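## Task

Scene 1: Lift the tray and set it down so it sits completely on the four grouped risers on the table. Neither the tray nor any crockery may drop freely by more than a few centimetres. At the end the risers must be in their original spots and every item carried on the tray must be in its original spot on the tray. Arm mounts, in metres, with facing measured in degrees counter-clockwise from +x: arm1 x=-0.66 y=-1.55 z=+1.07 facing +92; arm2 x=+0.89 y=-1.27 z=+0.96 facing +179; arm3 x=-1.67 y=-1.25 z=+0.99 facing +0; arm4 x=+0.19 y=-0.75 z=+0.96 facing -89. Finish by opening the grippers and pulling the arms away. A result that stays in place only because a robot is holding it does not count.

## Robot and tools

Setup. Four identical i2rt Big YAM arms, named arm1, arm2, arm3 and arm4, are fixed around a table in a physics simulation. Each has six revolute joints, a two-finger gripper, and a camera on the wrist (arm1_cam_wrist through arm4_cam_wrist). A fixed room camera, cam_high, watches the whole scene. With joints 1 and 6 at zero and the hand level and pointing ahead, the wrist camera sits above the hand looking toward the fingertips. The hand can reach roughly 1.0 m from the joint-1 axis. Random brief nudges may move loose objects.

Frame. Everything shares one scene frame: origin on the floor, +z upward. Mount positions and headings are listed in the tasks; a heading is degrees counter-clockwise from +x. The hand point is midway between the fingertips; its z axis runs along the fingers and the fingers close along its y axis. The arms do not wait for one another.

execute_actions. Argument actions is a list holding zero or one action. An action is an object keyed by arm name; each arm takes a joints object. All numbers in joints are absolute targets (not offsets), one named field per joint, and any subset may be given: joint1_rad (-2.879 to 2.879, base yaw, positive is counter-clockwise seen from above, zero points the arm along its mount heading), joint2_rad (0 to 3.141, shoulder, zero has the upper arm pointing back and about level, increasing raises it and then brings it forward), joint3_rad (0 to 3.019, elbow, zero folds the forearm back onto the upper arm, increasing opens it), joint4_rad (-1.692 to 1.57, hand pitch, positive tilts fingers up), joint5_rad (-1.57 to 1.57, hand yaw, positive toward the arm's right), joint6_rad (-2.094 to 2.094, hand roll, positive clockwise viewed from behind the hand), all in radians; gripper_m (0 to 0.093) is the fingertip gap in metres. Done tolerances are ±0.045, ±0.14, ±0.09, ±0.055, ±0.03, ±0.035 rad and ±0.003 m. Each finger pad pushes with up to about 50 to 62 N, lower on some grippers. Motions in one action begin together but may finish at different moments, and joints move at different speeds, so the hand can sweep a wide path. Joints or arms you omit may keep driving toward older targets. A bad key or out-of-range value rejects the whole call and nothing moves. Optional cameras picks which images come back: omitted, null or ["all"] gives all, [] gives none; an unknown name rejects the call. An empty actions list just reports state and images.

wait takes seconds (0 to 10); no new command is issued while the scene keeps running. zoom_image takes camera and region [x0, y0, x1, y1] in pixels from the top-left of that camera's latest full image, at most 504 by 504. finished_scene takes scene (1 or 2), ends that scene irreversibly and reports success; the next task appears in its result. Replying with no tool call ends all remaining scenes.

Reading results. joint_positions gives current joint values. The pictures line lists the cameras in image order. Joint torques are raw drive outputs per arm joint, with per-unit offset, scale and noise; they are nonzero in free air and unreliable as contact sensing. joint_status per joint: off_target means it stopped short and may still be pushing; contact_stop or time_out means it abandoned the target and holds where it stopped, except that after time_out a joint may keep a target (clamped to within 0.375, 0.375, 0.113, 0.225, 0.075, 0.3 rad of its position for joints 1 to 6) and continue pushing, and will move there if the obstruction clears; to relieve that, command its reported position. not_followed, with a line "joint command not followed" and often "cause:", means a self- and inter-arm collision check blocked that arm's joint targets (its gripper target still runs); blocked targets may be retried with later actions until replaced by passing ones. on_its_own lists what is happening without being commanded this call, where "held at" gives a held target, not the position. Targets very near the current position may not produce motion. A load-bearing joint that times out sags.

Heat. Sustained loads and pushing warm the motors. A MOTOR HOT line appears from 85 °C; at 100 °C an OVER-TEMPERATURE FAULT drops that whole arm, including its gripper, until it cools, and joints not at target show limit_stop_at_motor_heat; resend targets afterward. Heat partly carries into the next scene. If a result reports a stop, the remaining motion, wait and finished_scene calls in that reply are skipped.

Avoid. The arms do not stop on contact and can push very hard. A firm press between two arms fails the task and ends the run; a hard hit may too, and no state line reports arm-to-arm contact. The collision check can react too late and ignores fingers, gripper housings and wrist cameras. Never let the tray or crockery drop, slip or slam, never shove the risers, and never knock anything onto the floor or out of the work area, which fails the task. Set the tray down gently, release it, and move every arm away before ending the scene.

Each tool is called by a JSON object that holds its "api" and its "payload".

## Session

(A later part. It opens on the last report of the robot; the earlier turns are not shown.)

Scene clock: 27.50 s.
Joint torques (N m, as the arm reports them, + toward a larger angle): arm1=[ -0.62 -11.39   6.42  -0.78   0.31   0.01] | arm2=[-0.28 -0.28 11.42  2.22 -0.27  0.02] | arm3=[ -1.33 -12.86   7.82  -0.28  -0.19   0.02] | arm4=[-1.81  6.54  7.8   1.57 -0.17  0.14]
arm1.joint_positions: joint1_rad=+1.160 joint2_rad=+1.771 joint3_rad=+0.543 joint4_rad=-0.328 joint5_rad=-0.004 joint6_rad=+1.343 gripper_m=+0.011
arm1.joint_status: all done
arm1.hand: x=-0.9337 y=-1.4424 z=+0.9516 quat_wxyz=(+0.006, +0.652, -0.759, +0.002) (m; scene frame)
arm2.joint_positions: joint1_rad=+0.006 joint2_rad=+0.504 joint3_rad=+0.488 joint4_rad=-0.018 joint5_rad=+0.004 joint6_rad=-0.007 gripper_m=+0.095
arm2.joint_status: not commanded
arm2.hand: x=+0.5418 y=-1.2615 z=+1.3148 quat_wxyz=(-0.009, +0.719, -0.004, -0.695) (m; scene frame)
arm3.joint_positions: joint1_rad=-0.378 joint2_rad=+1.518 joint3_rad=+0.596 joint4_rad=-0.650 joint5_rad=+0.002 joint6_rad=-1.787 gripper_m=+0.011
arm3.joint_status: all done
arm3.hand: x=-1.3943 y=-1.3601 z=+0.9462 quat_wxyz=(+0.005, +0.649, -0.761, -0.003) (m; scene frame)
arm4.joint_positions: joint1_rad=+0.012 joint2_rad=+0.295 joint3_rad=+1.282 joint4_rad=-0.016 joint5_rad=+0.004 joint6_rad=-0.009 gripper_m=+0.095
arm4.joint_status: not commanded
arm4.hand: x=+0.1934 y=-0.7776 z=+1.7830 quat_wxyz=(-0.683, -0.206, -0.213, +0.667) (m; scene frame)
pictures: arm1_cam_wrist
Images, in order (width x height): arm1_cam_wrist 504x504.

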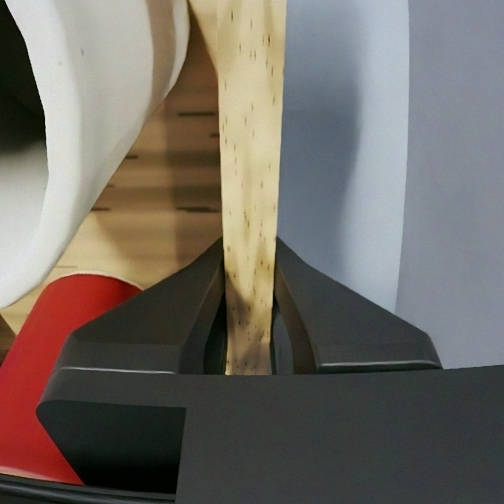

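{"api": "execute_actions", "payload": {"actions": [{"arm1":{"joints":{"joint1_rad":0.974,"joint2_rad":1.785,"joint3_rad":0.665,"joint4_rad":-0.40,"joint6_rad":1.125}},"arm3":{"joints":{"joint1_rad":-0.206,"joint2_rad":1.425,"joint3_rad":0.588,"joint4_rad":-0.675,"joint6_rad":-1.635}}}], "cameras": []}}

{"api": "execute_actions", "payload": {"actions": [{"arm1":{"joints":{"joint1_rad":0.815,"joint2_rad":1.835,"joint3_rad":0.785,"joint4_rad":-0.458,"joint6_rad":0.945}},"arm3":{"joints":{"joint1_rad":0.0,"joint2_rad":1.41,"joint3_rad":0.57,"joint4_rad":-0.675,"joint6_rad":-1.45}}}], "cameras": ["arm3_cam_wrist", "cam_high"]}}

Scene clock: 28.67 s.
Joint torques (N m, as the arm reports them, + toward a larger angle): arm1=[ -0.38 -12.09   6.92  -1.03   0.46   0.02] | arm2=[-0.18 -0.16 11.4   2.16 -0.27  0.02] | arm3=[ -1.93 -12.36   8.7   -0.66  -0.39   0.08] | arm4=[-1.32  6.79  7.66  1.6  -0.2   0.11]
arm1.joint_positions: joint1_rad=+0.968 joint2_rad=+1.818 joint3_rad=+0.630 joint4_rad=-0.376 joint5_rad=-0.007 joint6_rad=+1.125 gripper_m=+0.011
arm1.joint_status: all done
arm1.hand: x=-0.9324 y=-1.3768 z=+0.9491 quat_wxyz=(+0.005, +0.662, -0.750, +0.006) (m; scene frame)
arm2.joint_positions: joint1_rad=+0.006 joint2_rad=+0.504 joint3_rad=+0.488 joint4_rad=-0.018 joint5_rad=+0.004 joint6_rad=-0.007 gripper_m=+0.095
arm2.joint_status: not commanded
arm2.hand: x=+0.5418 y=-1.2615 z=+1.3148 quat_wxyz=(-0.009, +0.719, -0.004, -0.695) (m; scene frame)
arm3.joint_positions: joint1_rad=-0.200 joint2_rad=+1.473 joint3_rad=+0.554 joint4_rad=-0.653 joint5_rad=+0.006 joint6_rad=-1.633 gripper_m=+0.011
arm3.joint_status: all done
arm3.hand: x=-1.3954 y=-1.3062 z=+0.9487 quat_wxyz=(+0.006, +0.658, -0.753, -0.002) (m; scene frame)
arm4.joint_positions: joint1_rad=+0.012 joint2_rad=+0.295 joint3_rad=+1.282 joint4_rad=-0.016 joint5_rad=+0.004 joint6_rad=-0.009 gripper_m=+0.095
arm4.joint_status: not commanded
arm4.hand: x=+0.1934 y=-0.7776 z=+1.7830 quat_wxyz=(-0.683, -0.206, -0.213, +0.667) (m; scene frame)
pictures: none
No camera images: the call's "cameras" was empty. Leave "cameras" out to get every camera's image.

Scene clock: 29.73 s.
Joint torques (N m, as the arm reports them, + toward a larger angle): arm1=[ -0.63 -13.82   7.87  -0.79   0.57   0.02] | arm2=[-0.22 -0.15 11.38  2.21 -0.26  0.01] | arm3=[ -1.17 -12.05   8.43  -0.64  -0.41   0.08] | arm4=[-1.43  6.9   7.79  1.57 -0.18  0.13]
arm1.joint_positions: joint1_rad=+0.809 joint2_rad=+1.875 joint3_rad=+0.748 joint4_rad=-0.440 joint5_rad=-0.009 joint6_rad=+0.942 gripper_m=+0.011
arm1.joint_status: all done
arm1.hand: x=-0.9314 y=-1.3088 z=+0.9478 quat_wxyz=(+0.005, +0.670, -0.742, +0.006) (m; scene frame)
arm2.joint_positions: joint1_rad=+0.006 joint2_rad=+0.504 joint3_rad=+0.488 joint4_rad=-0.018 joint5_rad=+0.004 joint6_rad=-0.007 gripper_m=+0.095
arm2.joint_status: not commanded
arm2.hand: x=+0.5418 y=-1.2615 z=+1.3148 quat_wxyz=(-0.009, +0.719, -0.004, -0.695) (m; scene frame)
arm3.joint_positions: joint1_rad=+0.005 joint2_rad=+1.460 joint3_rad=+0.539 joint4_rad=-0.653 joint5_rad=+0.007 joint6_rad=-1.450 gripper_m=+0.011
arm3.joint_status: all done
arm3.hand: x=-1.3955 y=-1.2486 z=+0.9486 quat_wxyz=(+0.007, +0.666, -0.746, -0.002) (m; scene frame)
arm4.joint_positions: joint1_rad=+0.012 joint2_rad=+0.295 joint3_rad=+1.282 joint4_rad=-0.016 joint5_rad=+0.004 joint6_rad=-0.009 gripper_m=+0.095
arm4.joint_status: not commanded
arm4.hand: x=+0.1934 y=-0.7776 z=+1.7830 quat_wxyz=(-0.683, -0.206, -0.213, +0.667) (m; scene frame)
pictures: arm3_cam_wrist, cam_high
Images, in order (width x height): arm3_cam_wrist 504x504, cam_high 672x504.

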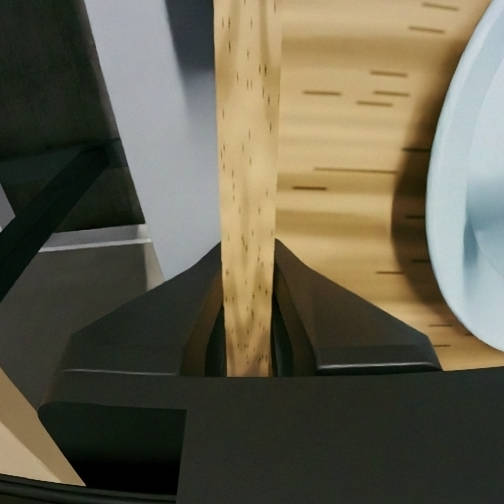

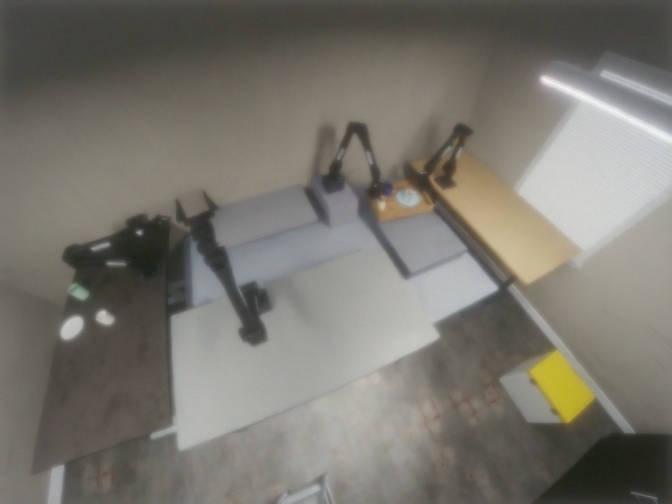

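Clear over the risers. Continuing.

{"api": "execute_actions", "payload": {"actions": [{"arm1":{"joints":{"joint1_rad":0.694,"joint2_rad":1.895,"joint3_rad":0.925,"joint4_rad":-0.525,"joint6_rad":0.803}},"arm3":{"joints":{"joint1_rad":0.204,"joint2_rad":1.425,"joint3_rad":0.595,"joint4_rad":-0.68,"joint6_rad":-1.267}}}], "cameras": []}}

{"api": "execute_actions", "payload": {"actions": [{"arm1":{"joints":{"joint1_rad":0.597,"joint2_rad":1.965,"joint3_rad":1.088,"joint4_rad":-0.605,"joint6_rad":0.684}},"arm3":{"joints":{"joint1_rad":0.398,"joint2_rad":1.47,"joint3_rad":0.64,"joint4_rad":-0.685,"joint6_rad":-1.095}}}], "cameras": []}}

{"api": "execute_actions", "payload": {"actions": [{"arm1":{"joints":{"joint1_rad":0.521,"joint2_rad":2.045,"joint3_rad":1.27,"joint4_rad":-0.697,"joint6_rad":0.586}},"arm3":{"joints":{"joint1_rad":0.566,"joint2_rad":1.525,"joint3_rad":0.71,"joint4_rad":-0.695,"joint6_rad":-0.949}}}], "cameras": ["arm1_cam_wrist","arm3_cam_wrist"]}}

Scene clock: 31.07 s.
Joint torques (N m, as the arm reports them, + toward a larger angle): arm1=[ -0.52 -16.26   7.93  -0.87   0.53   0.02] | arm2=[-0.15 -0.15 11.39  2.14 -0.26  0.01] | arm3=[ -1.31 -10.59  10.57  -0.74  -0.58   0.16] | arm4=[-1.19  6.63  7.72  1.57 -0.17  0.12]
arm1.joint_positions: joint1_rad=+0.692 joint2_rad=+1.944 joint3_rad=+0.892 joint4_rad=-0.506 joint5_rad=-0.009 joint6_rad=+0.802 gripper_m=+0.011
arm1.joint_status: all done
arm1.hand: x=-0.9349 y=-1.2410 z=+0.9472 quat_wxyz=(+0.005, +0.679, -0.734, +0.002) (m; scene frame)
arm2.joint_positions: joint1_rad=+0.006 joint2_rad=+0.504 joint3_rad=+0.488 joint4_rad=-0.018 joint5_rad=+0.004 joint6_rad=-0.007 gripper_m=+0.095
arm2.joint_status: not commanded
arm2.hand: x=+0.5418 y=-1.2615 z=+1.3148 quat_wxyz=(-0.009, +0.719, -0.004, -0.695) (m; scene frame)
arm3.joint_positions: joint1_rad=+0.209 joint2_rad=+1.460 joint3_rad=+0.540 joint4_rad=-0.657 joint5_rad=+0.009 joint6_rad=-1.272 gripper_m=+0.011
arm3.joint_status: all done
arm3.hand: x=-1.4016 y=-1.1929 z=+0.9489 quat_wxyz=(+0.008, +0.675, -0.737, -0.001) (m; scene frame)
arm4.joint_positions: joint1_rad=+0.012 joint2_rad=+0.295 joint3_rad=+1.282 joint4_rad=-0.016 joint5_rad=+0.004 joint6_rad=-0.009 gripper_m=+0.095
arm4.joint_status: not commanded
arm4.hand: x=+0.1934 y=-0.7776 z=+1.7830 quat_wxyz=(-0.683, -0.206, -0.213, +0.667) (m; scene frame)
pictures: none
No camera images: the call's "cameras" was empty. Leave "cameras" out to get every camera's image.

Scene clock: 32.20 s.
Joint torques (N m, as the arm reports them, + toward a larger angle): arm1=[ -0.84 -18.17   9.15  -0.86   0.61  -0.02] | arm2=[-0.3  -0.07 11.41  2.17 -0.26  0.02] | arm3=[ -1.13 -11.29  10.51  -0.69  -0.56   0.14] | arm4=[-1.51  6.72  7.82  1.63 -0.18  0.11]
arm1.joint_positions: joint1_rad=+0.597 joint2_rad=+2.023 joint3_rad=+1.050 joint4_rad=-0.587 joint5_rad=-0.011 joint6_rad=+0.687 gripper_m=+0.011
arm1.joint_status: all done
arm1.hand: x=-0.9338 y=-1.1756 z=+0.9453 quat_wxyz=(+0.005, +0.686, -0.727, +0.002) (m; scene frame)
arm2.joint_positions: joint1_rad=+0.006 joint2_rad=+0.504 joint3_rad=+0.488 joint4_rad=-0.018 joint5_rad=+0.004 joint6_rad=-0.007 gripper_m=+0.095
arm2.joint_status: not commanded
arm2.hand: x=+0.5418 y=-1.2615 z=+1.3148 quat_wxyz=(-0.009, +0.719, -0.004, -0.695) (m; scene frame)
arm3.joint_positions: joint1_rad=+0.402 joint2_rad=+1.504 joint3_rad=+0.586 joint4_rad=-0.663 joint5_rad=+0.011 joint6_rad=-1.098 gripper_m=+0.011
arm3.joint_status: all done
arm3.hand: x=-1.4024 y=-1.1358 z=+0.9479 quat_wxyz=(+0.010, +0.682, -0.731, +0.000) (m; scene frame)
arm4.joint_positions: joint1_rad=+0.012 joint2_rad=+0.295 joint3_rad=+1.282 joint4_rad=-0.016 joint5_rad=+0.004 joint6_rad=-0.009 gripper_m=+0.095
arm4.joint_status: not commanded
arm4.hand: x=+0.1934 y=-0.7776 z=+1.7830 quat_wxyz=(-0.683, -0.206, -0.213, +0.667) (m; scene frame)
pictures: none
No camera images: the call's "cameras" was empty. Leave "cameras" out to get every camera's image.

Scene clock: 33.27 s.
Joint torques (N m, as the arm reports them, + toward a larger angle): arm1=[ -0.98 -19.83  10.68  -0.91   0.67  -0.03] | arm2=[-0.35 -0.19 11.39  2.17 -0.26  0.01] | arm3=[ -1.09 -13.31  10.52  -0.57  -0.66   0.07] | arm4=[-1.84  6.61  7.8   1.6  -0.17  0.12]
arm1.joint_positions: joint1_rad=+0.523 joint2_rad=+2.109 joint3_rad=+1.223 joint4_rad=-0.677 joint5_rad=-0.012 joint6_rad=+0.596 gripper_m=+0.011
arm1.joint_status: all done
arm1.hand: x=-0.9328 y=-1.1125 z=+0.9440 quat_wxyz=(+0.006, +0.692, -0.722, +0.003) (m; scene frame)
arm2.joint_positions: joint1_rad=+0.006 joint2_rad=+0.504 joint3_rad=+0.488 joint4_rad=-0.018 joint5_rad=+0.004 joint6_rad=-0.007 gripper_m=+0.095
arm2.joint_status: not commanded
arm2.hand: x=+0.5418 y=-1.2615 z=+1.3148 quat_wxyz=(-0.009, +0.719, -0.004, -0.695) (m; scene frame)
arm3.joint_positions: joint1_rad=+0.566 joint2_rad=+1.566 joint3_rad=+0.657 joint4_rad=-0.675 joint5_rad=+0.012 joint6_rad=-0.949 gripper_m=+0.011
arm3.joint_status: all done
arm3.hand: x=-1.4029 y=-1.0792 z=+0.9467 quat_wxyz=(+0.011, +0.688, -0.725, +0.001) (m; scene frame)
arm4.joint_positions: joint1_rad=+0.012 joint2_rad=+0.295 joint3_rad=+1.282 joint4_rad=-0.016 joint5_rad=+0.004 joint6_rad=-0.009 gripper_m=+0.095
arm4.joint_status: not commanded
arm4.hand: x=+0.1934 y=-0.7776 z=+1.7830 quat_wxyz=(-0.683, -0.206, -0.213, +0.667) (m; scene frame)
pictures: arm1_cam_wrist, arm3_cam_wrist
Images, in order (width x height): arm1_cam_wrist 504x504, arm3_cam_wrist 504x504.

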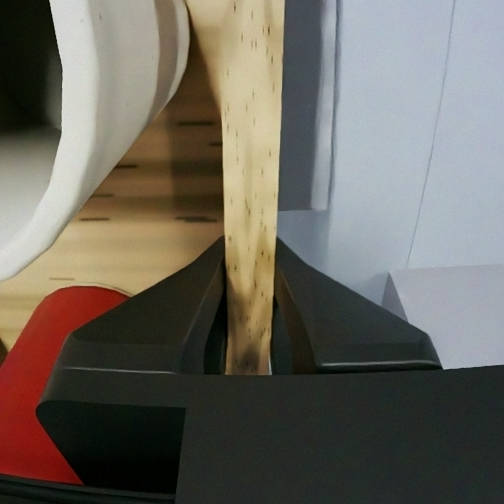

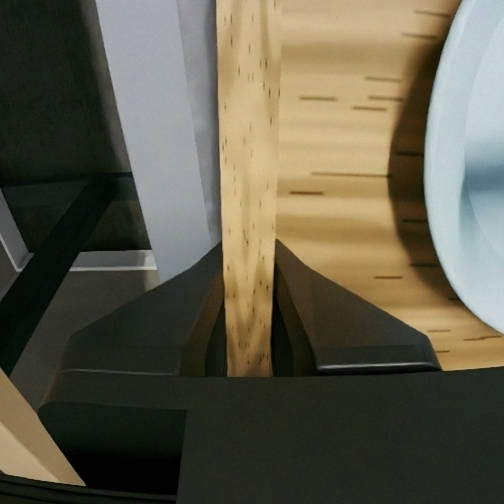

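{"api": "execute_actions", "payload": {"actions": [{"arm1":{"joints":{"joint1_rad":0.451,"joint2_rad":2.135,"joint3_rad":1.468,"joint4_rad":-0.797,"joint6_rad":0.492}},"arm3":{"joints":{"joint1_rad":0.70,"joint2_rad":1.59,"joint3_rad":0.82,"joint4_rad":-0.715,"joint6_rad":-0.841}}}], "cameras": []}}

{"api": "execute_actions", "payload": {"actions": [{"arm1":{"joints":{"joint1_rad":0.394,"joint2_rad":2.245,"joint3_rad":1.71,"joint4_rad":-0.917,"joint6_rad":0.414}},"arm3":{"joints":{"joint1_rad":0.805,"joint2_rad":1.675,"joint3_rad":0.945,"joint4_rad":-0.75,"joint6_rad":-0.758}}}], "cameras": ["arm1_cam_wrist","arm3_cam_wrist","cam_high"]}}

Scene clock: 34.67 s.
Joint torques (N m, as the arm reports them, + toward a larger angle): arm1=[ -1.5  -21.99  12.59  -1.01   0.71  -0.14] | arm2=[-0.16 -0.28 11.36  2.22 -0.26  0.03] | arm3=[ -0.37 -15.66  10.93  -0.38  -0.63   0.02] | arm4=[-1.34  6.68  7.78  1.65 -0.18  0.12]
arm1.joint_positions: joint1_rad=+0.452 joint2_rad=+2.202 joint3_rad=+1.409 joint4_rad=-0.774 joint5_rad=-0.013 joint6_rad=+0.511 gripper_m=+0.011
arm1.joint_status: all done
arm1.hand: x=-0.9253 y=-1.0485 z=+0.9427 quat_wxyz=(+0.006, +0.697, -0.717, +0.004) (m; scene frame)
arm2.joint_positions: joint1_rad=+0.006 joint2_rad=+0.504 joint3_rad=+0.488 joint4_rad=-0.018 joint5_rad=+0.004 joint6_rad=-0.007 gripper_m=+0.095
arm2.joint_status: not commanded
arm2.hand: x=+0.5418 y=-1.2615 z=+1.3148 quat_wxyz=(-0.009, +0.719, -0.004, -0.695) (m; scene frame)
arm3.joint_positions: joint1_rad=+0.696 joint2_rad=+1.637 joint3_rad=+0.765 joint4_rad=-0.701 joint5_rad=+0.012 joint6_rad=-0.834 gripper_m=+0.011
arm3.joint_status: all done
arm3.hand: x=-1.3964 y=-1.0196 z=+0.9496 quat_wxyz=(+0.005, +0.694, -0.720, +0.002) (m; scene frame)
arm4.joint_positions: joint1_rad=+0.012 joint2_rad=+0.295 joint3_rad=+1.282 joint4_rad=-0.016 joint5_rad=+0.004 joint6_rad=-0.009 gripper_m=+0.095
arm4.joint_status: not commanded
arm4.hand: x=+0.1934 y=-0.7776 z=+1.7830 quat_wxyz=(-0.683, -0.206, -0.213, +0.667) (m; scene frame)
pictures: none
No camera images: the call's "cameras" was empty. Leave "cameras" out to get every camera's image.

Scene clock: 35.77 s.
Joint torques (N m, as the arm reports them, + toward a larger angle): arm1=[ -1.5  -24.02  15.12  -1.05   0.73  -0.2 ] | arm2=[-0.3  -0.31 11.37  2.19 -0.26  0.01] | arm3=[ -0.16 -17.22  11.58  -0.16  -0.62  -0.04] | arm4=[-1.83  6.67  7.76  1.56 -0.17  0.13]
arm1.joint_positions: joint1_rad=+0.398 joint2_rad=+2.316 joint3_rad=+1.632 joint4_rad=-0.891 joint5_rad=-0.014 joint6_rad=+0.439 gripper_m=+0.011
arm1.joint_status: all done
arm1.hand: x=-0.9204 y=-0.9856 z=+0.9393 quat_wxyz=(+0.008, +0.704, -0.710, +0.007) (m; scene frame)
arm2.joint_positions: joint1_rad=+0.006 joint2_rad=+0.504 joint3_rad=+0.488 joint4_rad=-0.018 joint5_rad=+0.004 joint6_rad=-0.007 gripper_m=+0.095
arm2.joint_status: not commanded
arm2.hand: x=+0.5418 y=-1.2615 z=+1.3148 quat_wxyz=(-0.009, +0.719, -0.004, -0.695) (m; scene frame)
arm3.joint_positions: joint1_rad=+0.798 joint2_rad=+1.727 joint3_rad=+0.885 joint4_rad=-0.737 joint5_rad=+0.011 joint6_rad=-0.749 gripper_m=+0.011
arm3.joint_status: all done
arm3.hand: x=-1.3929 y=-0.9638 z=+0.9474 quat_wxyz=(+0.007, +0.700, -0.715, +0.002) (m; scene frame)
arm4.joint_positions: joint1_rad=+0.012 joint2_rad=+0.295 joint3_rad=+1.282 joint4_rad=-0.016 joint5_rad=+0.004 joint6_rad=-0.009 gripper_m=+0.095
arm4.joint_status: not commanded
arm4.hand: x=+0.1934 y=-0.7776 z=+1.7830 quat_wxyz=(-0.683, -0.206, -0.213, +0.667) (m; scene frame)
pictures: arm1_cam_wrist, arm3_cam_wrist, cam_high
Images, in order (width x height): arm1_cam_wrist 504x504, arm3_cam_wrist 504x504, cam_high 672x504.

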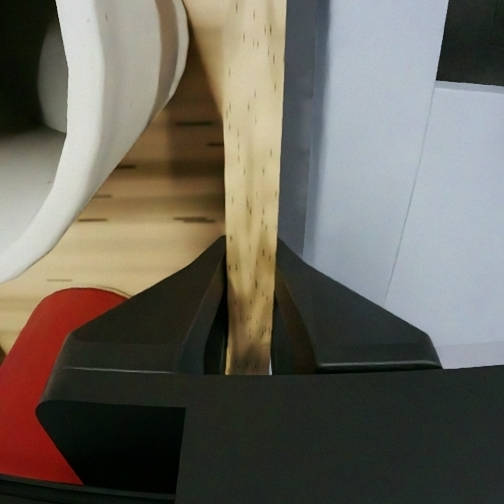

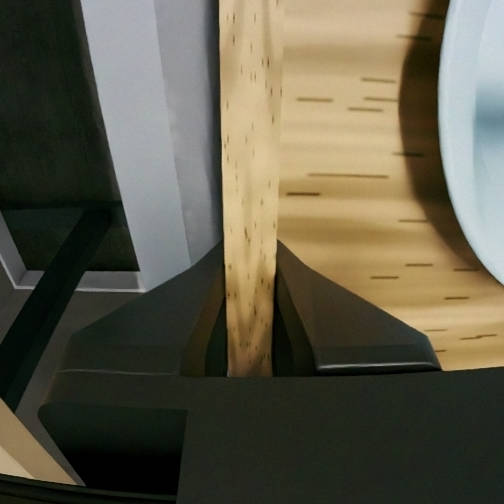

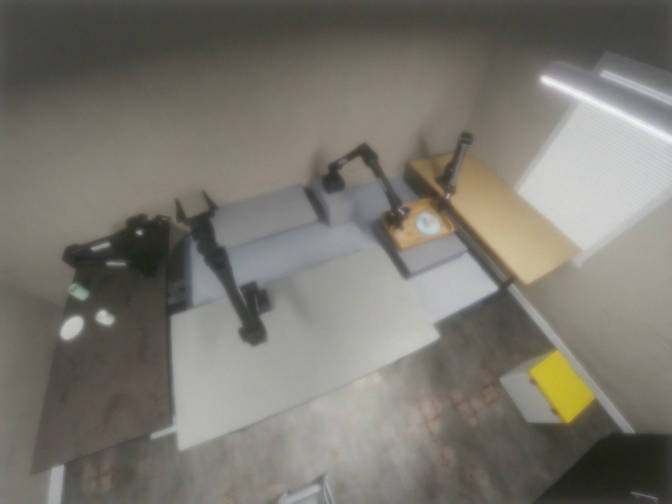

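{"api": "execute_actions", "payload": {"actions": [{"arm1":{"joints":{"joint1_rad":0.403,"joint2_rad":2.30,"joint3_rad":1.74,"joint4_rad":-0.875,"joint6_rad":0.43}},"arm3":{"joints":{"joint2_rad":1.75,"joint3_rad":0.905,"joint4_rad":-0.635}}}], "cameras": ["arm1_cam_wrist","arm3_cam_wrist"]}}

Scene clock: 36.87 s.
Joint torques (N m, as the arm reports them, + toward a larger angle): arm1=[ -0.75 -22.26  15.76  -0.06  -0.19  -0.08] | arm2=[-0.32 -0.17 11.43  2.21 -0.27  0.02] | arm3=[ -0.15 -17.48   8.57   0.77   0.     0.03] | arm4=[-1.56  6.83  7.78  1.55 -0.17  0.11]
arm1.joint_positions: joint1_rad=+0.399 joint2_rad=+2.349 joint3_rad=+1.655 joint4_rad=-0.877 joint5_rad=+0.005 joint6_rad=+0.441 gripper_m=+0.011
arm1.joint_status: all done
arm1.hand: x=-0.9200 y=-0.9792 z=+0.9259 quat_wxyz=(-0.001, +0.703, -0.711, +0.009) (m; scene frame)
arm2.joint_positions: joint1_rad=+0.006 joint2_rad=+0.504 joint3_rad=+0.488 joint4_rad=-0.018 joint5_rad=+0.004 joint6_rad=-0.007 gripper_m=+0.095
arm2.joint_status: not commanded
arm2.hand: x=+0.5418 y=-1.2615 z=+1.3148 quat_wxyz=(-0.009, +0.719, -0.004, -0.695) (m; scene frame)
arm3.joint_positions: joint1_rad=+0.798 joint2_rad=+1.796 joint3_rad=+0.874 joint4_rad=-0.642 joint5_rad=-0.001 joint6_rad=-0.751 gripper_m=+0.011
arm3.joint_status: all done
arm3.hand: x=-1.3916 y=-0.9588 z=+0.9184 quat_wxyz=(+0.000, +0.700, -0.714, -0.004) (m; scene frame)
arm4.joint_positions: joint1_rad=+0.012 joint2_rad=+0.295 joint3_rad=+1.282 joint4_rad=-0.016 joint5_rad=+0.004 joint6_rad=-0.009 gripper_m=+0.095
arm4.joint_status: not commanded
arm4.hand: x=+0.1934 y=-0.7776 z=+1.7830 quat_wxyz=(-0.683, -0.206, -0.213, +0.667) (m; scene frame)
pictures: arm1_cam_wrist, arm3_cam_wrist
Images, in order (width x height): arm1_cam_wrist 504x504, arm3_cam_wrist 504x504.

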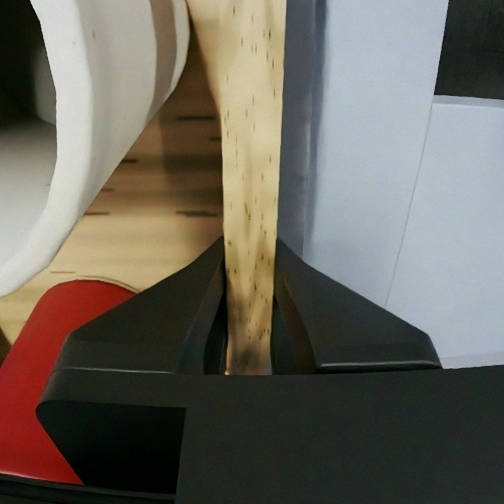

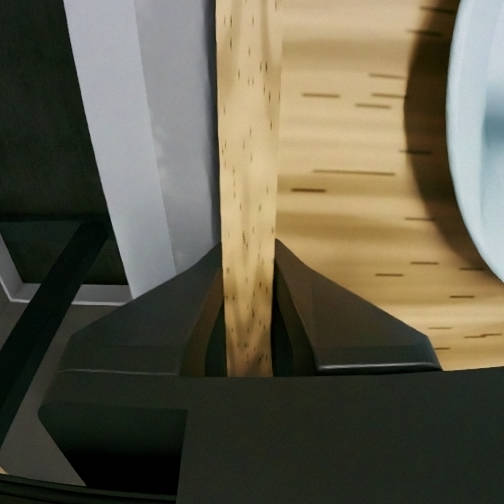

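{"api": "execute_actions", "payload": {"actions": [{"arm1":{"joints":{"joint1_rad":0.41,"joint2_rad":2.345,"joint3_rad":1.72,"joint4_rad":-0.85}},"arm3":{"joints":{"joint2_rad":1.80,"joint3_rad":0.89,"joint4_rad":-0.61}}}], "cameras": ["arm1_cam_wrist","arm3_cam_wrist"]}}

Scene clock: 37.80 s.
Joint torques (N m, as the arm reports them, + toward a larger angle): arm1=[ -0.6  -21.38  13.68  -0.08  -0.03  -0.09] | arm2=[-0.23 -0.15 11.37  2.2  -0.26  0.02] | arm3=[  0.17 -17.12   7.58  -0.01  -0.14   0.02] | arm4=[-1.68  6.8   7.75  1.61 -0.18  0.12]
arm1.joint_positions: joint1_rad=+0.401 joint2_rad=+2.376 joint3_rad=+1.655 joint4_rad=-0.852 joint5_rad=+0.002 joint6_rad=+0.442 gripper_m=+0.011
arm1.joint_status: all done
arm1.hand: x=-0.9208 y=-0.9814 z=+0.9093 quat_wxyz=(+0.000, +0.704, -0.711, +0.009) (m; scene frame)
arm2.joint_positions: joint1_rad=+0.006 joint2_rad=+0.504 joint3_rad=+0.488 joint4_rad=-0.018 joint5_rad=+0.004 joint6_rad=-0.007 gripper_m=+0.095
arm2.joint_status: not commanded
arm2.hand: x=+0.5418 y=-1.2615 z=+1.3148 quat_wxyz=(-0.009, +0.719, -0.004, -0.695) (m; scene frame)
arm3.joint_positions: joint1_rad=+0.798 joint2_rad=+1.835 joint3_rad=+0.866 joint4_rad=-0.603 joint5_rad=+0.002 joint6_rad=-0.751 gripper_m=+0.011
arm3.joint_status: all done
arm3.hand: x=-1.3932 y=-0.9609 z=+0.9019 quat_wxyz=(+0.004, +0.700, -0.714, -0.003) (m; scene frame)
arm4.joint_positions: joint1_rad=+0.012 joint2_rad=+0.295 joint3_rad=+1.282 joint4_rad=-0.016 joint5_rad=+0.004 joint6_rad=-0.009 gripper_m=+0.095
arm4.joint_status: not commanded
arm4.hand: x=+0.1934 y=-0.7776 z=+1.7830 quat_wxyz=(-0.683, -0.206, -0.213, +0.667) (m; scene frame)
pictures: arm1_cam_wrist, arm3_cam_wrist
Images, in order (width x height): arm1_cam_wrist 504x504, arm3_cam_wrist 504x504.

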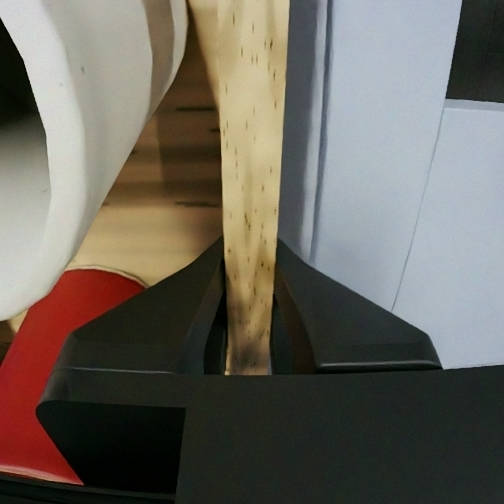

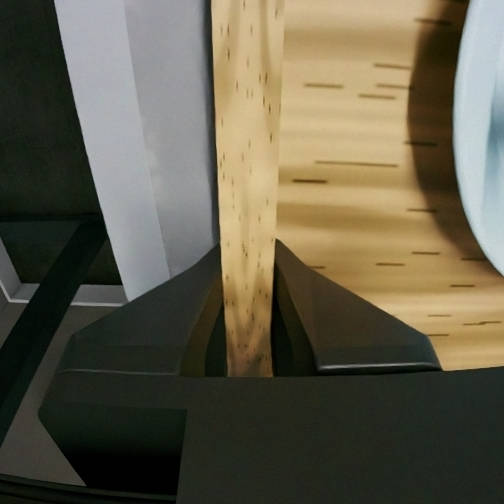

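{"api": "execute_actions", "payload": {"actions": [{"arm1":{"joints":{"joint2_rad":2.40,"joint3_rad":1.70,"joint4_rad":-0.82}},"arm3":{"joints":{"joint2_rad":1.84,"joint3_rad":0.885,"joint4_rad":-0.575}}}], "cameras": ["arm1_cam_wrist","cam_high"]}}

{"api": "zoom_image", "payload": {"camera": "cam_high", "region": [350, 170, 510, 300]}}

Scene clock: 39.40 s.
Joint torques (N m, as the arm reports them, + toward a larger angle): arm1=[ -0.76 -17.53  11.77   0.94  -0.04  -0.08] | arm2=[-0.28 -0.34 11.37  2.22 -0.27  0.03] | arm3=[ -0.42 -13.77   7.28   1.43  -0.11   0.03] | arm4=[-1.74  6.46  7.72  1.69 -0.17  0.13]
arm1.joint_positions: joint1_rad=+0.401 joint2_rad=+2.378 joint3_rad=+1.655 joint4_rad=-0.850 joint5_rad=+0.002 joint6_rad=+0.442 gripper_m=+0.011
arm1.joint_status: all done
arm1.hand: x=-0.9207 y=-0.9814 z=+0.9081 quat_wxyz=(+0.000, +0.704, -0.711, +0.009) (m; scene frame)
arm2.joint_positions: joint1_rad=+0.006 joint2_rad=+0.504 joint3_rad=+0.488 joint4_rad=-0.018 joint5_rad=+0.004 joint6_rad=-0.007 gripper_m=+0.095
arm2.joint_status: not commanded
arm2.hand: x=+0.5418 y=-1.2615 z=+1.3148 quat_wxyz=(-0.009, +0.719, -0.004, -0.695) (m; scene frame)
arm3.joint_positions: joint1_rad=+0.798 joint2_rad=+1.835 joint3_rad=+0.864 joint4_rad=-0.596 joint5_rad=+0.001 joint6_rad=-0.751 gripper_m=+0.011
arm3.joint_status: all done
arm3.hand: x=-1.3928 y=-0.9605 z=+0.9013 quat_wxyz=(+0.001, +0.700, -0.714, -0.003) (m; scene frame)
arm4.joint_positions: joint1_rad=+0.012 joint2_rad=+0.295 joint3_rad=+1.282 joint4_rad=-0.016 joint5_rad=+0.004 joint6_rad=-0.009 gripper_m=+0.095
arm4.joint_status: not commanded
arm4.hand: x=+0.1934 y=-0.7776 z=+1.7830 quat_wxyz=(-0.683, -0.206, -0.213, +0.667) (m; scene frame)
pictures: arm1_cam_wrist, cam_high
Images, in order (width x height): arm1_cam_wrist 504x504, cam_high 672x504.

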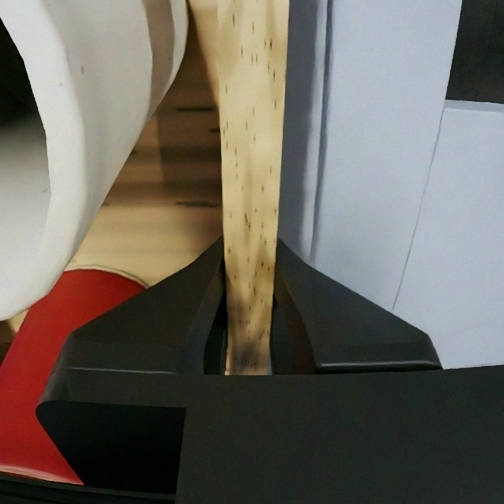

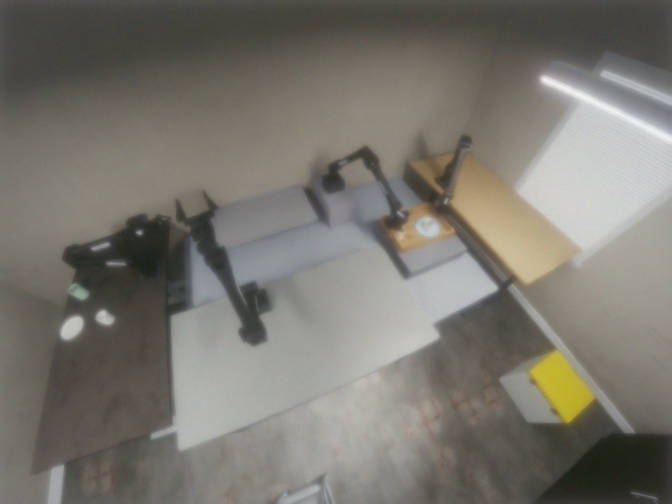

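Region (350, 170, 510, 300) of cam_high's 672x504 image, scaled by 3.150, with more detail than that image has; it fills the top 410 rows of this view, and the rest is white.

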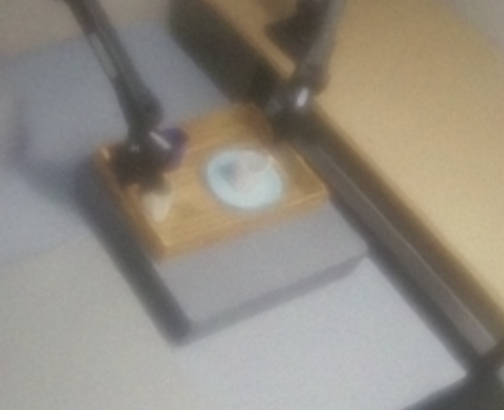

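{"api": "execute_actions", "payload": {"actions": [{"arm1":{"joints":{"joint1_rad":0.406,"joint2_rad":2.375,"joint3_rad":1.675,"joint4_rad":-0.85,"gripper_m":0.045}},"arm3":{"joints":{"joint2_rad":1.835,"joint3_rad":0.87,"joint4_rad":-0.6,"gripper_m":0.045}}}], "cameras": []}}

{"api": "execute_actions", "payload": {"actions": [{"arm1":{"joints":{"joint2_rad":2.24,"joint3_rad":1.66,"joint4_rad":-0.97}},"arm3":{"joints":{"joint2_rad":1.65,"joint3_rad":0.90,"joint4_rad":-0.80}}}], "cameras": []}}

{"api": "execute_actions", "payload": {"actions": [{"arm1":{"joints":{"joint1_rad":0.0,"joint2_rad":1.5,"joint3_rad":1.2,"joint4_rad":-1.0}},"arm3":{"joints":{"joint1_rad":0.62,"joint2_rad":1.35,"joint3_rad":1.6,"joint4_rad":-1.2,"joint6_rad":0,"gripper_m":0.093}}}], "cameras": ["arm3_cam_wrist","cam_high"]}}

Scene clock: 40.40 s.
Joint torques (N m, as the arm reports them, + toward a larger angle): arm1=[ -0.94 -19.06   9.46  -0.14  -0.03  -0.05] | arm2=[-0.22 -0.33 11.39  2.21 -0.27  0.02] | arm3=[ -0.52 -14.2    5.9    0.24  -0.11   0.02] | arm4=[-1.54  6.74  7.78  1.55 -0.18  0.15]
arm1.joint_positions: joint1_rad=+0.401 joint2_rad=+2.378 joint3_rad=+1.655 joint4_rad=-0.850 joint5_rad=+0.002 joint6_rad=+0.440 gripper_m=+0.045
arm1.joint_status: all done
arm1.hand: x=-0.9210 y=-0.9815 z=+0.9081 quat_wxyz=(+0.000, +0.704, -0.710, +0.009) (m; scene frame)
arm2.joint_positions: joint1_rad=+0.006 joint2_rad=+0.504 joint3_rad=+0.488 joint4_rad=-0.018 joint5_rad=+0.004 joint6_rad=-0.007 gripper_m=+0.095
arm2.joint_status: not commanded
arm2.hand: x=+0.5418 y=-1.2615 z=+1.3148 quat_wxyz=(-0.009, +0.719, -0.004, -0.695) (m; scene frame)
arm3.joint_positions: joint1_rad=+0.798 joint2_rad=+1.835 joint3_rad=+0.863 joint4_rad=-0.596 joint5_rad=+0.001 joint6_rad=-0.751 gripper_m=+0.045
arm3.joint_status: all done
arm3.hand: x=-1.3932 y=-0.9609 z=+0.9011 quat_wxyz=(+0.002, +0.700, -0.714, -0.003) (m; scene frame)
arm4.joint_positions: joint1_rad=+0.012 joint2_rad=+0.295 joint3_rad=+1.282 joint4_rad=-0.016 joint5_rad=+0.004 joint6_rad=-0.009 gripper_m=+0.095
arm4.joint_status: not commanded
arm4.hand: x=+0.1934 y=-0.7776 z=+1.7830 quat_wxyz=(-0.683, -0.206, -0.213, +0.667) (m; scene frame)
pictures: none
No camera images: the call's "cameras" was empty. Leave "cameras" out to get every camera's image.

Scene clock: 41.80 s.
Joint torques (N m, as the arm reports them, + toward a larger angle): arm1=[ -0.96 -18.65   8.86  -0.51  -0.01  -0.05] | arm2=[-0.34 -0.42 11.44  2.21 -0.27  0.01] | arm3=[ -0.42 -10.32   9.31  -0.14  -0.11   0.02] | arm4=[-1.67  6.59  7.81  1.62 -0.18  0.13]
arm1.joint_positions: joint1_rad=+0.401 joint2_rad=+2.234 joint3_rad=+1.655 joint4_rad=-0.956 joint5_rad=+0.002 joint6_rad=+0.440 gripper_m=+0.045
arm1.joint_status: all done
arm1.hand: x=-0.9255 y=-0.9726 z=+0.9953 quat_wxyz=(-0.006, +0.704, -0.710, -0.008) (m; scene frame)
arm2.joint_positions: joint1_rad=+0.006 joint2_rad=+0.504 joint3_rad=+0.488 joint4_rad=-0.018 joint5_rad=+0.004 joint6_rad=-0.007 gripper_m=+0.095
arm2.joint_status: not commanded
arm2.hand: x=+0.5418 y=-1.2615 z=+1.3148 quat_wxyz=(-0.009, +0.719, -0.004, -0.695) (m; scene frame)
arm3.joint_positions: joint1_rad=+0.798 joint2_rad=+1.632 joint3_rad=+0.878 joint4_rad=-0.787 joint5_rad=+0.001 joint6_rad=-0.751 gripper_m=+0.045
arm3.joint_status: all done
arm3.hand: x=-1.3950 y=-0.9636 z=+0.9813 quat_wxyz=(-0.012, +0.700, -0.714, -0.003) (m; scene frame)
arm4.joint_positions: joint1_rad=+0.012 joint2_rad=+0.295 joint3_rad=+1.282 joint4_rad=-0.016 joint5_rad=+0.004 joint6_rad=-0.009 gripper_m=+0.095
arm4.joint_status: not commanded
arm4.hand: x=+0.1934 y=-0.7776 z=+1.7830 quat_wxyz=(-0.683, -0.206, -0.213, +0.667) (m; scene frame)
pictures: none
No camera images: the call's "cameras" was empty. Leave "cameras" out to get every camera's image.

Scene clock: 43.53 s.
Joint torques (N m, as the arm reports them, + toward a larger angle): arm1=[ -1.71 -10.31  10.05  -0.01   0.01  -0.13] | arm2=[-0.2  -0.27 11.35  2.17 -0.26  0.02] | arm3=[ -0.32 -10.72  14.42   1.09  -0.01   0.14] | arm4=[-1.37  6.78  7.81  1.62 -0.16  0.13]
arm1.joint_positions: joint1_rad=+0.006 joint2_rad=+1.483 joint3_rad=+1.203 joint4_rad=-0.986 joint5_rad=+0.001 joint6_rad=+0.439 gripper_m=+0.045
arm1.joint_status: all done
arm1.hand: x=-0.6796 y=-1.0511 z=+1.2404 quat_wxyz=(-0.080, +0.546, -0.825, -0.122) (m; scene frame)
arm2.joint_positions: joint1_rad=+0.006 joint2_rad=+0.504 joint3_rad=+0.488 joint4_rad=-0.018 joint5_rad=+0.004 joint6_rad=-0.007 gripper_m=+0.095
arm2.joint_status: not commanded
arm2.hand: x=+0.5418 y=-1.2615 z=+1.3148 quat_wxyz=(-0.009, +0.719, -0.004, -0.695) (m; scene frame)
arm3.joint_positions: joint1_rad=+0.612 joint2_rad=+1.329 joint3_rad=+1.563 joint4_rad=-1.186 joint5_rad=+0.000 joint6_rad=-0.008 gripper_m=+0.093
arm3.joint_status: all done
arm3.hand: x=-1.2509 y=-0.9550 z=+1.3856 quat_wxyz=(-0.287, +0.291, -0.908, -0.092) (m; scene frame)
arm4.joint_positions: joint1_rad=+0.012 joint2_rad=+0.295 joint3_rad=+1.282 joint4_rad=-0.016 joint5_rad=+0.004 joint6_rad=-0.009 gripper_m=+0.095
arm4.joint_status: not commanded
arm4.hand: x=+0.1934 y=-0.7776 z=+1.7830 quat_wxyz=(-0.683, -0.206, -0.213, +0.667) (m; scene frame)
pictures: arm3_cam_wrist, cam_high
Images, in order (width x height): arm3_cam_wrist 504x504, cam_high 672x504.

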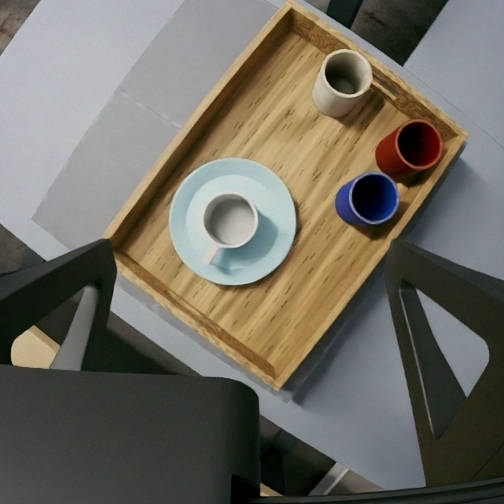

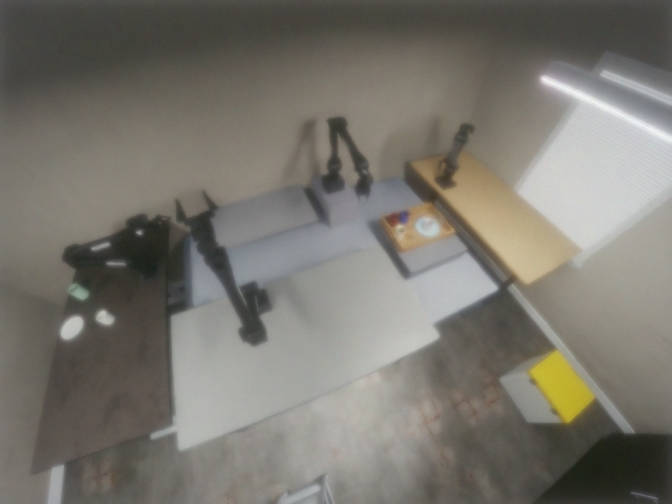

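{"api": "execute_actions", "payload": {"actions": [{"arm3":{"joints":{"joint1_rad":0.81,"joint2_rad":2.10,"joint3_rad":1.57,"joint4_rad":-1.01,"joint6_rad":-0.75}}}], "cameras": ["arm3_cam_wrist"]}}

Scene clock: 47.17 s.
Joint torques (N m, as the arm reports them, + toward a larger angle): arm1=[ -1.99 -10.3   10.07  -0.09   0.01  -0.1 ] | arm2=[-0.35 -0.23 11.4   2.19 -0.26  0.02] | arm3=[ -1.32 -23.07  10.1    0.84  -0.04   0.06] | arm4=[-1.35  6.59  7.8   1.55 -0.17  0.12]
arm1.joint_positions: joint1_rad=+0.006 joint2_rad=+1.483 joint3_rad=+1.203 joint4_rad=-0.986 joint5_rad=+0.001 joint6_rad=+0.439 gripper_m=+0.045
arm1.joint_status: not commanded
arm1.hand: x=-0.6796 y=-1.0511 z=+1.2404 quat_wxyz=(-0.080, +0.546, -0.825, -0.122) (m; scene frame)
arm2.joint_positions: joint1_rad=+0.006 joint2_rad=+0.504 joint3_rad=+0.488 joint4_rad=-0.018 joint5_rad=+0.004 joint6_rad=-0.007 gripper_m=+0.095
arm2.joint_status: not commanded
arm2.hand: x=+0.5418 y=-1.2615 z=+1.3148 quat_wxyz=(-0.009, +0.719, -0.004, -0.695) (m; scene frame)
arm3.joint_positions: joint1_rad=+0.817 joint2_rad=+2.109 joint3_rad=+1.550 joint4_rad=-1.019 joint5_rad=+0.000 joint6_rad=-0.742 gripper_m=+0.093
arm3.joint_status: all done
arm3.hand: x=-1.2657 y=-0.8136 z=+0.9554 quat_wxyz=(+0.007, +0.704, -0.710, -0.004) (m; scene frame)
arm4.joint_positions: joint1_rad=+0.012 joint2_rad=+0.295 joint3_rad=+1.282 joint4_rad=-0.016 joint5_rad=+0.004 joint6_rad=-0.009 gripper_m=+0.095
arm4.joint_status: not commanded
arm4.hand: x=+0.1934 y=-0.7776 z=+1.7830 quat_wxyz=(-0.683, -0.206, -0.213, +0.667) (m; scene frame)
pictures: arm3_cam_wrist
Images, in order (width x height): arm3_cam_wrist 504x504.

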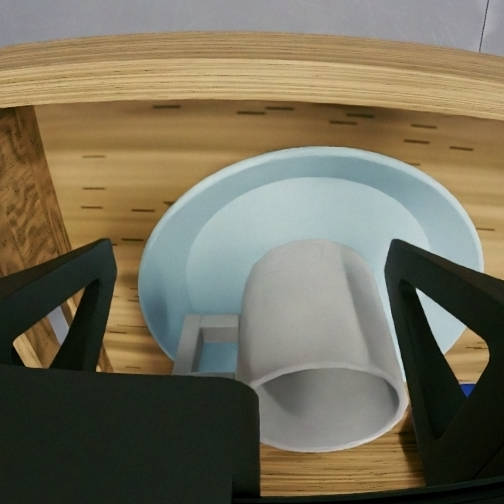

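{"api": "execute_actions", "payload": {"actions": [{"arm3":{"joints":{"joint1_rad":0.80,"joint2_rad":2.19,"joint3_rad":1.685,"joint4_rad":-1.045,"joint6_rad":-0.755}}}], "cameras": ["arm3_cam_wrist"]}}

Scene clock: 48.13 s.
Joint torques (N m, as the arm reports them, + toward a larger angle): arm1=[ -1.66 -10.22  10.14  -0.12   0.02  -0.1 ] | arm2=[-0.24 -0.26 11.41  2.19 -0.25  0.02] | arm3=[ -1.52 -19.93  11.86   0.02  -0.05   0.03] | arm4=[-1.39  6.69  7.73  1.57 -0.16  0.12]
arm1.joint_positions: joint1_rad=+0.006 joint2_rad=+1.483 joint3_rad=+1.203 joint4_rad=-0.986 joint5_rad=+0.001 joint6_rad=+0.439 gripper_m=+0.045
arm1.joint_status: not commanded
arm1.hand: x=-0.6796 y=-1.0511 z=+1.2404 quat_wxyz=(-0.080, +0.546, -0.825, -0.122) (m; scene frame)
arm2.joint_positions: joint1_rad=+0.006 joint2_rad=+0.504 joint3_rad=+0.488 joint4_rad=-0.018 joint5_rad=+0.004 joint6_rad=-0.007 gripper_m=+0.095
arm2.joint_status: not commanded
arm2.hand: x=+0.5418 y=-1.2615 z=+1.3148 quat_wxyz=(-0.009, +0.719, -0.004, -0.695) (m; scene frame)
arm3.joint_positions: joint1_rad=+0.808 joint2_rad=+2.152 joint3_rad=+1.650 joint4_rad=-1.034 joint5_rad=+0.000 joint6_rad=-0.748 gripper_m=+0.093
arm3.joint_status: all done
arm3.hand: x=-1.2390 y=-0.7928 z=+0.9631 quat_wxyz=(-0.014, +0.703, -0.711, -0.004) (m; scene frame)
arm4.joint_positions: joint1_rad=+0.012 joint2_rad=+0.295 joint3_rad=+1.282 joint4_rad=-0.016 joint5_rad=+0.004 joint6_rad=-0.009 gripper_m=+0.095
arm4.joint_status: not commanded
arm4.hand: x=+0.1934 y=-0.7776 z=+1.7830 quat_wxyz=(-0.683, -0.206, -0.213, +0.667) (m; scene frame)
pictures: arm3_cam_wrist
Images, in order (width x height): arm3_cam_wrist 504x504.

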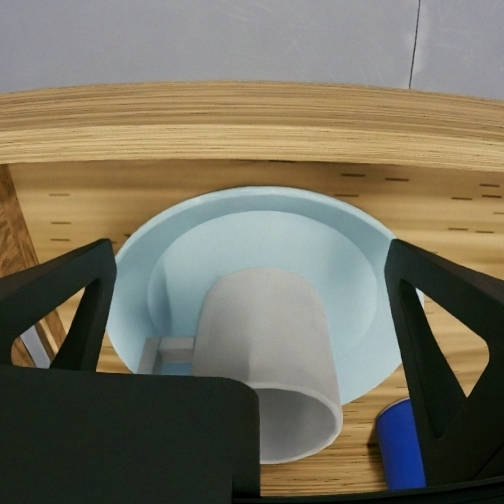

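{"api": "execute_actions", "payload": {"actions": [{"arm3":{"joints":{"joint2_rad":2.225,"joint3_rad":1.68,"joint4_rad":-1.005}}}], "cameras": ["arm3_cam_wrist"]}}

Scene clock: 50.27 s.
Joint torques (N m, as the arm reports them, + toward a larger angle): arm1=[ -1.69 -10.37  10.08  -0.03   0.03  -0.06] | arm2=[-0.15 -0.28 11.37  2.19 -0.26  0.03] | arm3=[ -1.42 -21.66  11.16   1.11  -0.05   0.02] | arm4=[-1.6   6.78  7.74  1.59 -0.19  0.12]
arm1.joint_positions: joint1_rad=+0.006 joint2_rad=+1.483 joint3_rad=+1.203 joint4_rad=-0.986 joint5_rad=+0.001 joint6_rad=+0.439 gripper_m=+0.045
arm1.joint_status: not commanded
arm1.hand: x=-0.6796 y=-1.0511 z=+1.2404 quat_wxyz=(-0.080, +0.546, -0.825, -0.122) (m; scene frame)
arm2.joint_positions: joint1_rad=+0.006 joint2_rad=+0.504 joint3_rad=+0.488 joint4_rad=-0.018 joint5_rad=+0.004 joint6_rad=-0.007 gripper_m=+0.095
arm2.joint_status: not commanded
arm2.hand: x=+0.5418 y=-1.2615 z=+1.3148 quat_wxyz=(-0.009, +0.719, -0.004, -0.695) (m; scene frame)
arm3.joint_positions: joint1_rad=+0.808 joint2_rad=+2.197 joint3_rad=+1.650 joint4_rad=-1.018 joint5_rad=+0.000 joint6_rad=-0.748 gripper_m=+0.093
arm3.joint_status: all done
arm3.hand: x=-1.2416 y=-0.7953 z=+0.9359 quat_wxyz=(+0.000, +0.703, -0.711, -0.004) (m; scene frame)
arm4.joint_positions: joint1_rad=+0.012 joint2_rad=+0.295 joint3_rad=+1.282 joint4_rad=-0.016 joint5_rad=+0.004 joint6_rad=-0.009 gripper_m=+0.095
arm4.joint_status: not commanded
arm4.hand: x=+0.1934 y=-0.7776 z=+1.7830 quat_wxyz=(-0.683, -0.206, -0.213, +0.667) (m; scene frame)
pictures: arm3_cam_wrist
Images, in order (width x height): arm3_cam_wrist 504x504.

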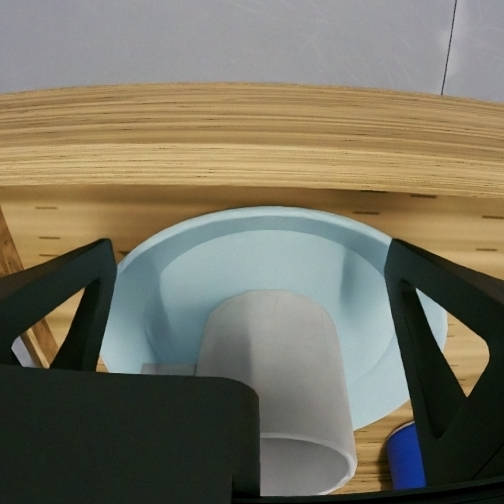

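{"api": "execute_actions", "payload": {"actions": [{"arm3":{"joints":{"joint1_rad":0.795,"joint2_rad":2.275,"joint3_rad":1.69,"joint4_rad":-0.966}}}], "cameras": ["arm3_cam_wrist"]}}

Scene clock: 51.27 s.
Joint torques (N m, as the arm reports them, + toward a larger angle): arm1=[ -1.64 -10.47  10.04  -0.16   0.01  -0.07] | arm2=[-0.27 -0.28 11.39  2.18 -0.27  0.01] | arm3=[ -1.55 -22.25  11.14   0.99  -0.05   0.01] | arm4=[-1.53  6.84  7.76  1.64 -0.19  0.12]
arm1.joint_positions: joint1_rad=+0.006 joint2_rad=+1.483 joint3_rad=+1.203 joint4_rad=-0.986 joint5_rad=+0.001 joint6_rad=+0.439 gripper_m=+0.045
arm1.joint_status: not commanded
arm1.hand: x=-0.6796 y=-1.0511 z=+1.2404 quat_wxyz=(-0.080, +0.546, -0.825, -0.122) (m; scene frame)
arm2.joint_positions: joint1_rad=+0.006 joint2_rad=+0.504 joint3_rad=+0.488 joint4_rad=-0.018 joint5_rad=+0.004 joint6_rad=-0.007 gripper_m=+0.095
arm2.joint_status: not commanded
arm2.hand: x=+0.5418 y=-1.2615 z=+1.3148 quat_wxyz=(-0.009, +0.719, -0.004, -0.695) (m; scene frame)
arm3.joint_positions: joint1_rad=+0.805 joint2_rad=+2.247 joint3_rad=+1.658 joint4_rad=-0.979 joint5_rad=+0.000 joint6_rad=-0.748 gripper_m=+0.093
arm3.joint_status: all done
arm3.hand: x=-1.2381 y=-0.7944 z=+0.9079 quat_wxyz=(+0.002, +0.702, -0.713, -0.004) (m; scene frame)
arm4.joint_positions: joint1_rad=+0.012 joint2_rad=+0.295 joint3_rad=+1.282 joint4_rad=-0.016 joint5_rad=+0.004 joint6_rad=-0.009 gripper_m=+0.095
arm4.joint_status: not commanded
arm4.hand: x=+0.1934 y=-0.7776 z=+1.7830 quat_wxyz=(-0.683, -0.206, -0.213, +0.667) (m; scene frame)
pictures: arm3_cam_wrist
Images, in order (width x height): arm3_cam_wrist 504x504.

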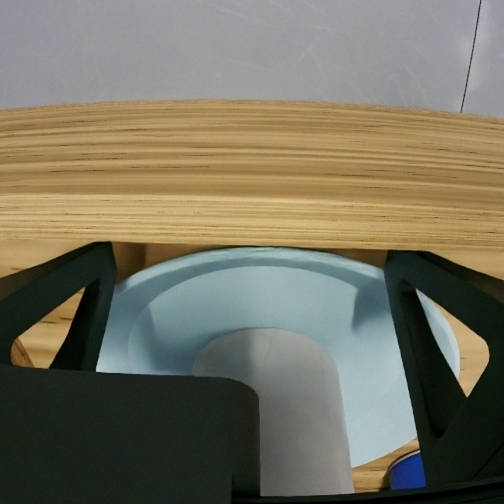

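{"api": "execute_actions", "payload": {"actions": [{"arm3":{"joints":{"joint2_rad":2.295,"joint3_rad":1.70,"joint4_rad":-0.95}}}], "cameras": ["arm3_cam_wrist"]}}

Scene clock: 52.00 s.
Joint torques (N m, as the arm reports them, + toward a larger angle): arm1=[ -2.09 -10.54  10.04   0.03   0.02  -0.05] | arm2=[-0.24 -0.19 11.43  2.19 -0.27  0.02] | arm3=[ -1.45 -21.24  11.48   1.07  -0.05   0.02] | arm4=[-1.29  6.66  7.75  1.64 -0.18  0.13]
arm1.joint_positions: joint1_rad=+0.006 joint2_rad=+1.483 joint3_rad=+1.203 joint4_rad=-0.986 joint5_rad=+0.001 joint6_rad=+0.439 gripper_m=+0.045
arm1.joint_status: not commanded
arm1.hand: x=-0.6796 y=-1.0511 z=+1.2404 quat_wxyz=(-0.080, +0.546, -0.825, -0.122) (m; scene frame)
arm2.joint_positions: joint1_rad=+0.006 joint2_rad=+0.504 joint3_rad=+0.488 joint4_rad=-0.018 joint5_rad=+0.004 joint6_rad=-0.007 gripper_m=+0.095
arm2.joint_status: not commanded
arm2.hand: x=+0.5418 y=-1.2615 z=+1.3148 quat_wxyz=(-0.009, +0.719, -0.004, -0.695) (m; scene frame)
arm3.joint_positions: joint1_rad=+0.805 joint2_rad=+2.255 joint3_rad=+1.661 joint4_rad=-0.964 joint5_rad=+0.000 joint6_rad=-0.748 gripper_m=+0.093
arm3.joint_status: all done
arm3.hand: x=-1.2355 y=-0.7917 z=+0.9041 quat_wxyz=(-0.003, +0.702, -0.713, -0.004) (m; scene frame)
arm4.joint_positions: joint1_rad=+0.012 joint2_rad=+0.295 joint3_rad=+1.282 joint4_rad=-0.016 joint5_rad=+0.004 joint6_rad=-0.009 gripper_m=+0.095
arm4.joint_status: not commanded
arm4.hand: x=+0.1934 y=-0.7776 z=+1.7830 quat_wxyz=(-0.683, -0.206, -0.213, +0.667) (m; scene frame)
pictures: arm3_cam_wrist
Images, in order (width x height): arm3_cam_wrist 504x504.

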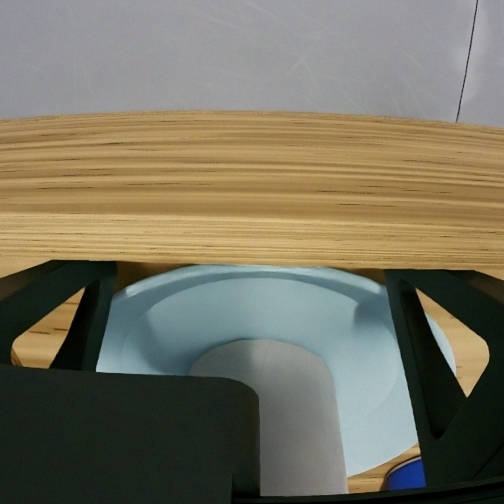

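{"api": "execute_actions", "payload": {"actions": [{"arm3":{"joints":{"joint1_rad":0.77,"joint2_rad":2.215,"joint3_rad":1.575,"joint4_rad":-0.91,"joint6_rad":-0.782}}}], "cameras": ["arm3_cam_wrist"]}}

Scene clock: 52.97 s.
Joint torques (N m, as the arm reports them, + toward a larger angle): arm1=[-1.39 -9.96 10.04 -0.11  0.01 -0.06] | arm2=[-0.3  -0.27 11.4   2.22 -0.27  0.02] | arm3=[ -1.12 -22.77   7.29   0.83  -0.06   0.02] | arm4=[-1.38  6.76  7.77  1.56 -0.18  0.12]
arm1.joint_positions: joint1_rad=+0.006 joint2_rad=+1.483 joint3_rad=+1.203 joint4_rad=-0.986 joint5_rad=+0.001 joint6_rad=+0.439 gripper_m=+0.045
arm1.joint_status: not commanded
arm1.hand: x=-0.6796 y=-1.0511 z=+1.2404 quat_wxyz=(-0.080, +0.546, -0.825, -0.122) (m; scene frame)
arm2.joint_positions: joint1_rad=+0.006 joint2_rad=+0.504 joint3_rad=+0.488 joint4_rad=-0.018 joint5_rad=+0.004 joint6_rad=-0.007 gripper_m=+0.095
arm2.joint_status: not commanded
arm2.hand: x=+0.5418 y=-1.2615 z=+1.3148 quat_wxyz=(-0.009, +0.719, -0.004, -0.695) (m; scene frame)
arm3.joint_positions: joint1_rad=+0.773 joint2_rad=+2.217 joint3_rad=+1.584 joint4_rad=-0.917 joint5_rad=+0.000 joint6_rad=-0.775 gripper_m=+0.093
arm3.joint_status: all done
arm3.hand: x=-1.2330 y=-0.8174 z=+0.9029 quat_wxyz=(-0.007, +0.700, -0.714, -0.004) (m; scene frame)
arm4.joint_positions: joint1_rad=+0.012 joint2_rad=+0.295 joint3_rad=+1.282 joint4_rad=-0.016 joint5_rad=+0.004 joint6_rad=-0.009 gripper_m=+0.095
arm4.joint_status: not commanded
arm4.hand: x=+0.1934 y=-0.7776 z=+1.7830 quat_wxyz=(-0.683, -0.206, -0.213, +0.667) (m; scene frame)
pictures: arm3_cam_wrist
Images, in order (width x height): arm3_cam_wrist 504x504.

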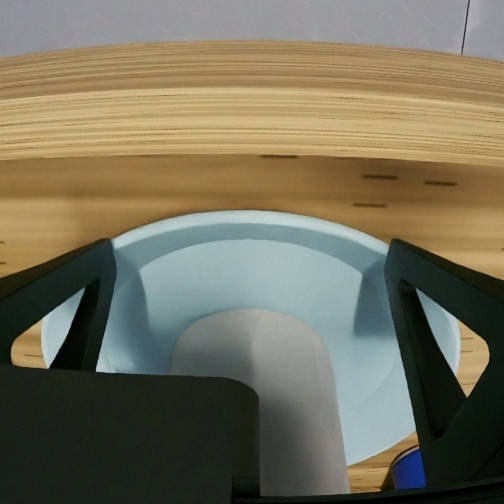

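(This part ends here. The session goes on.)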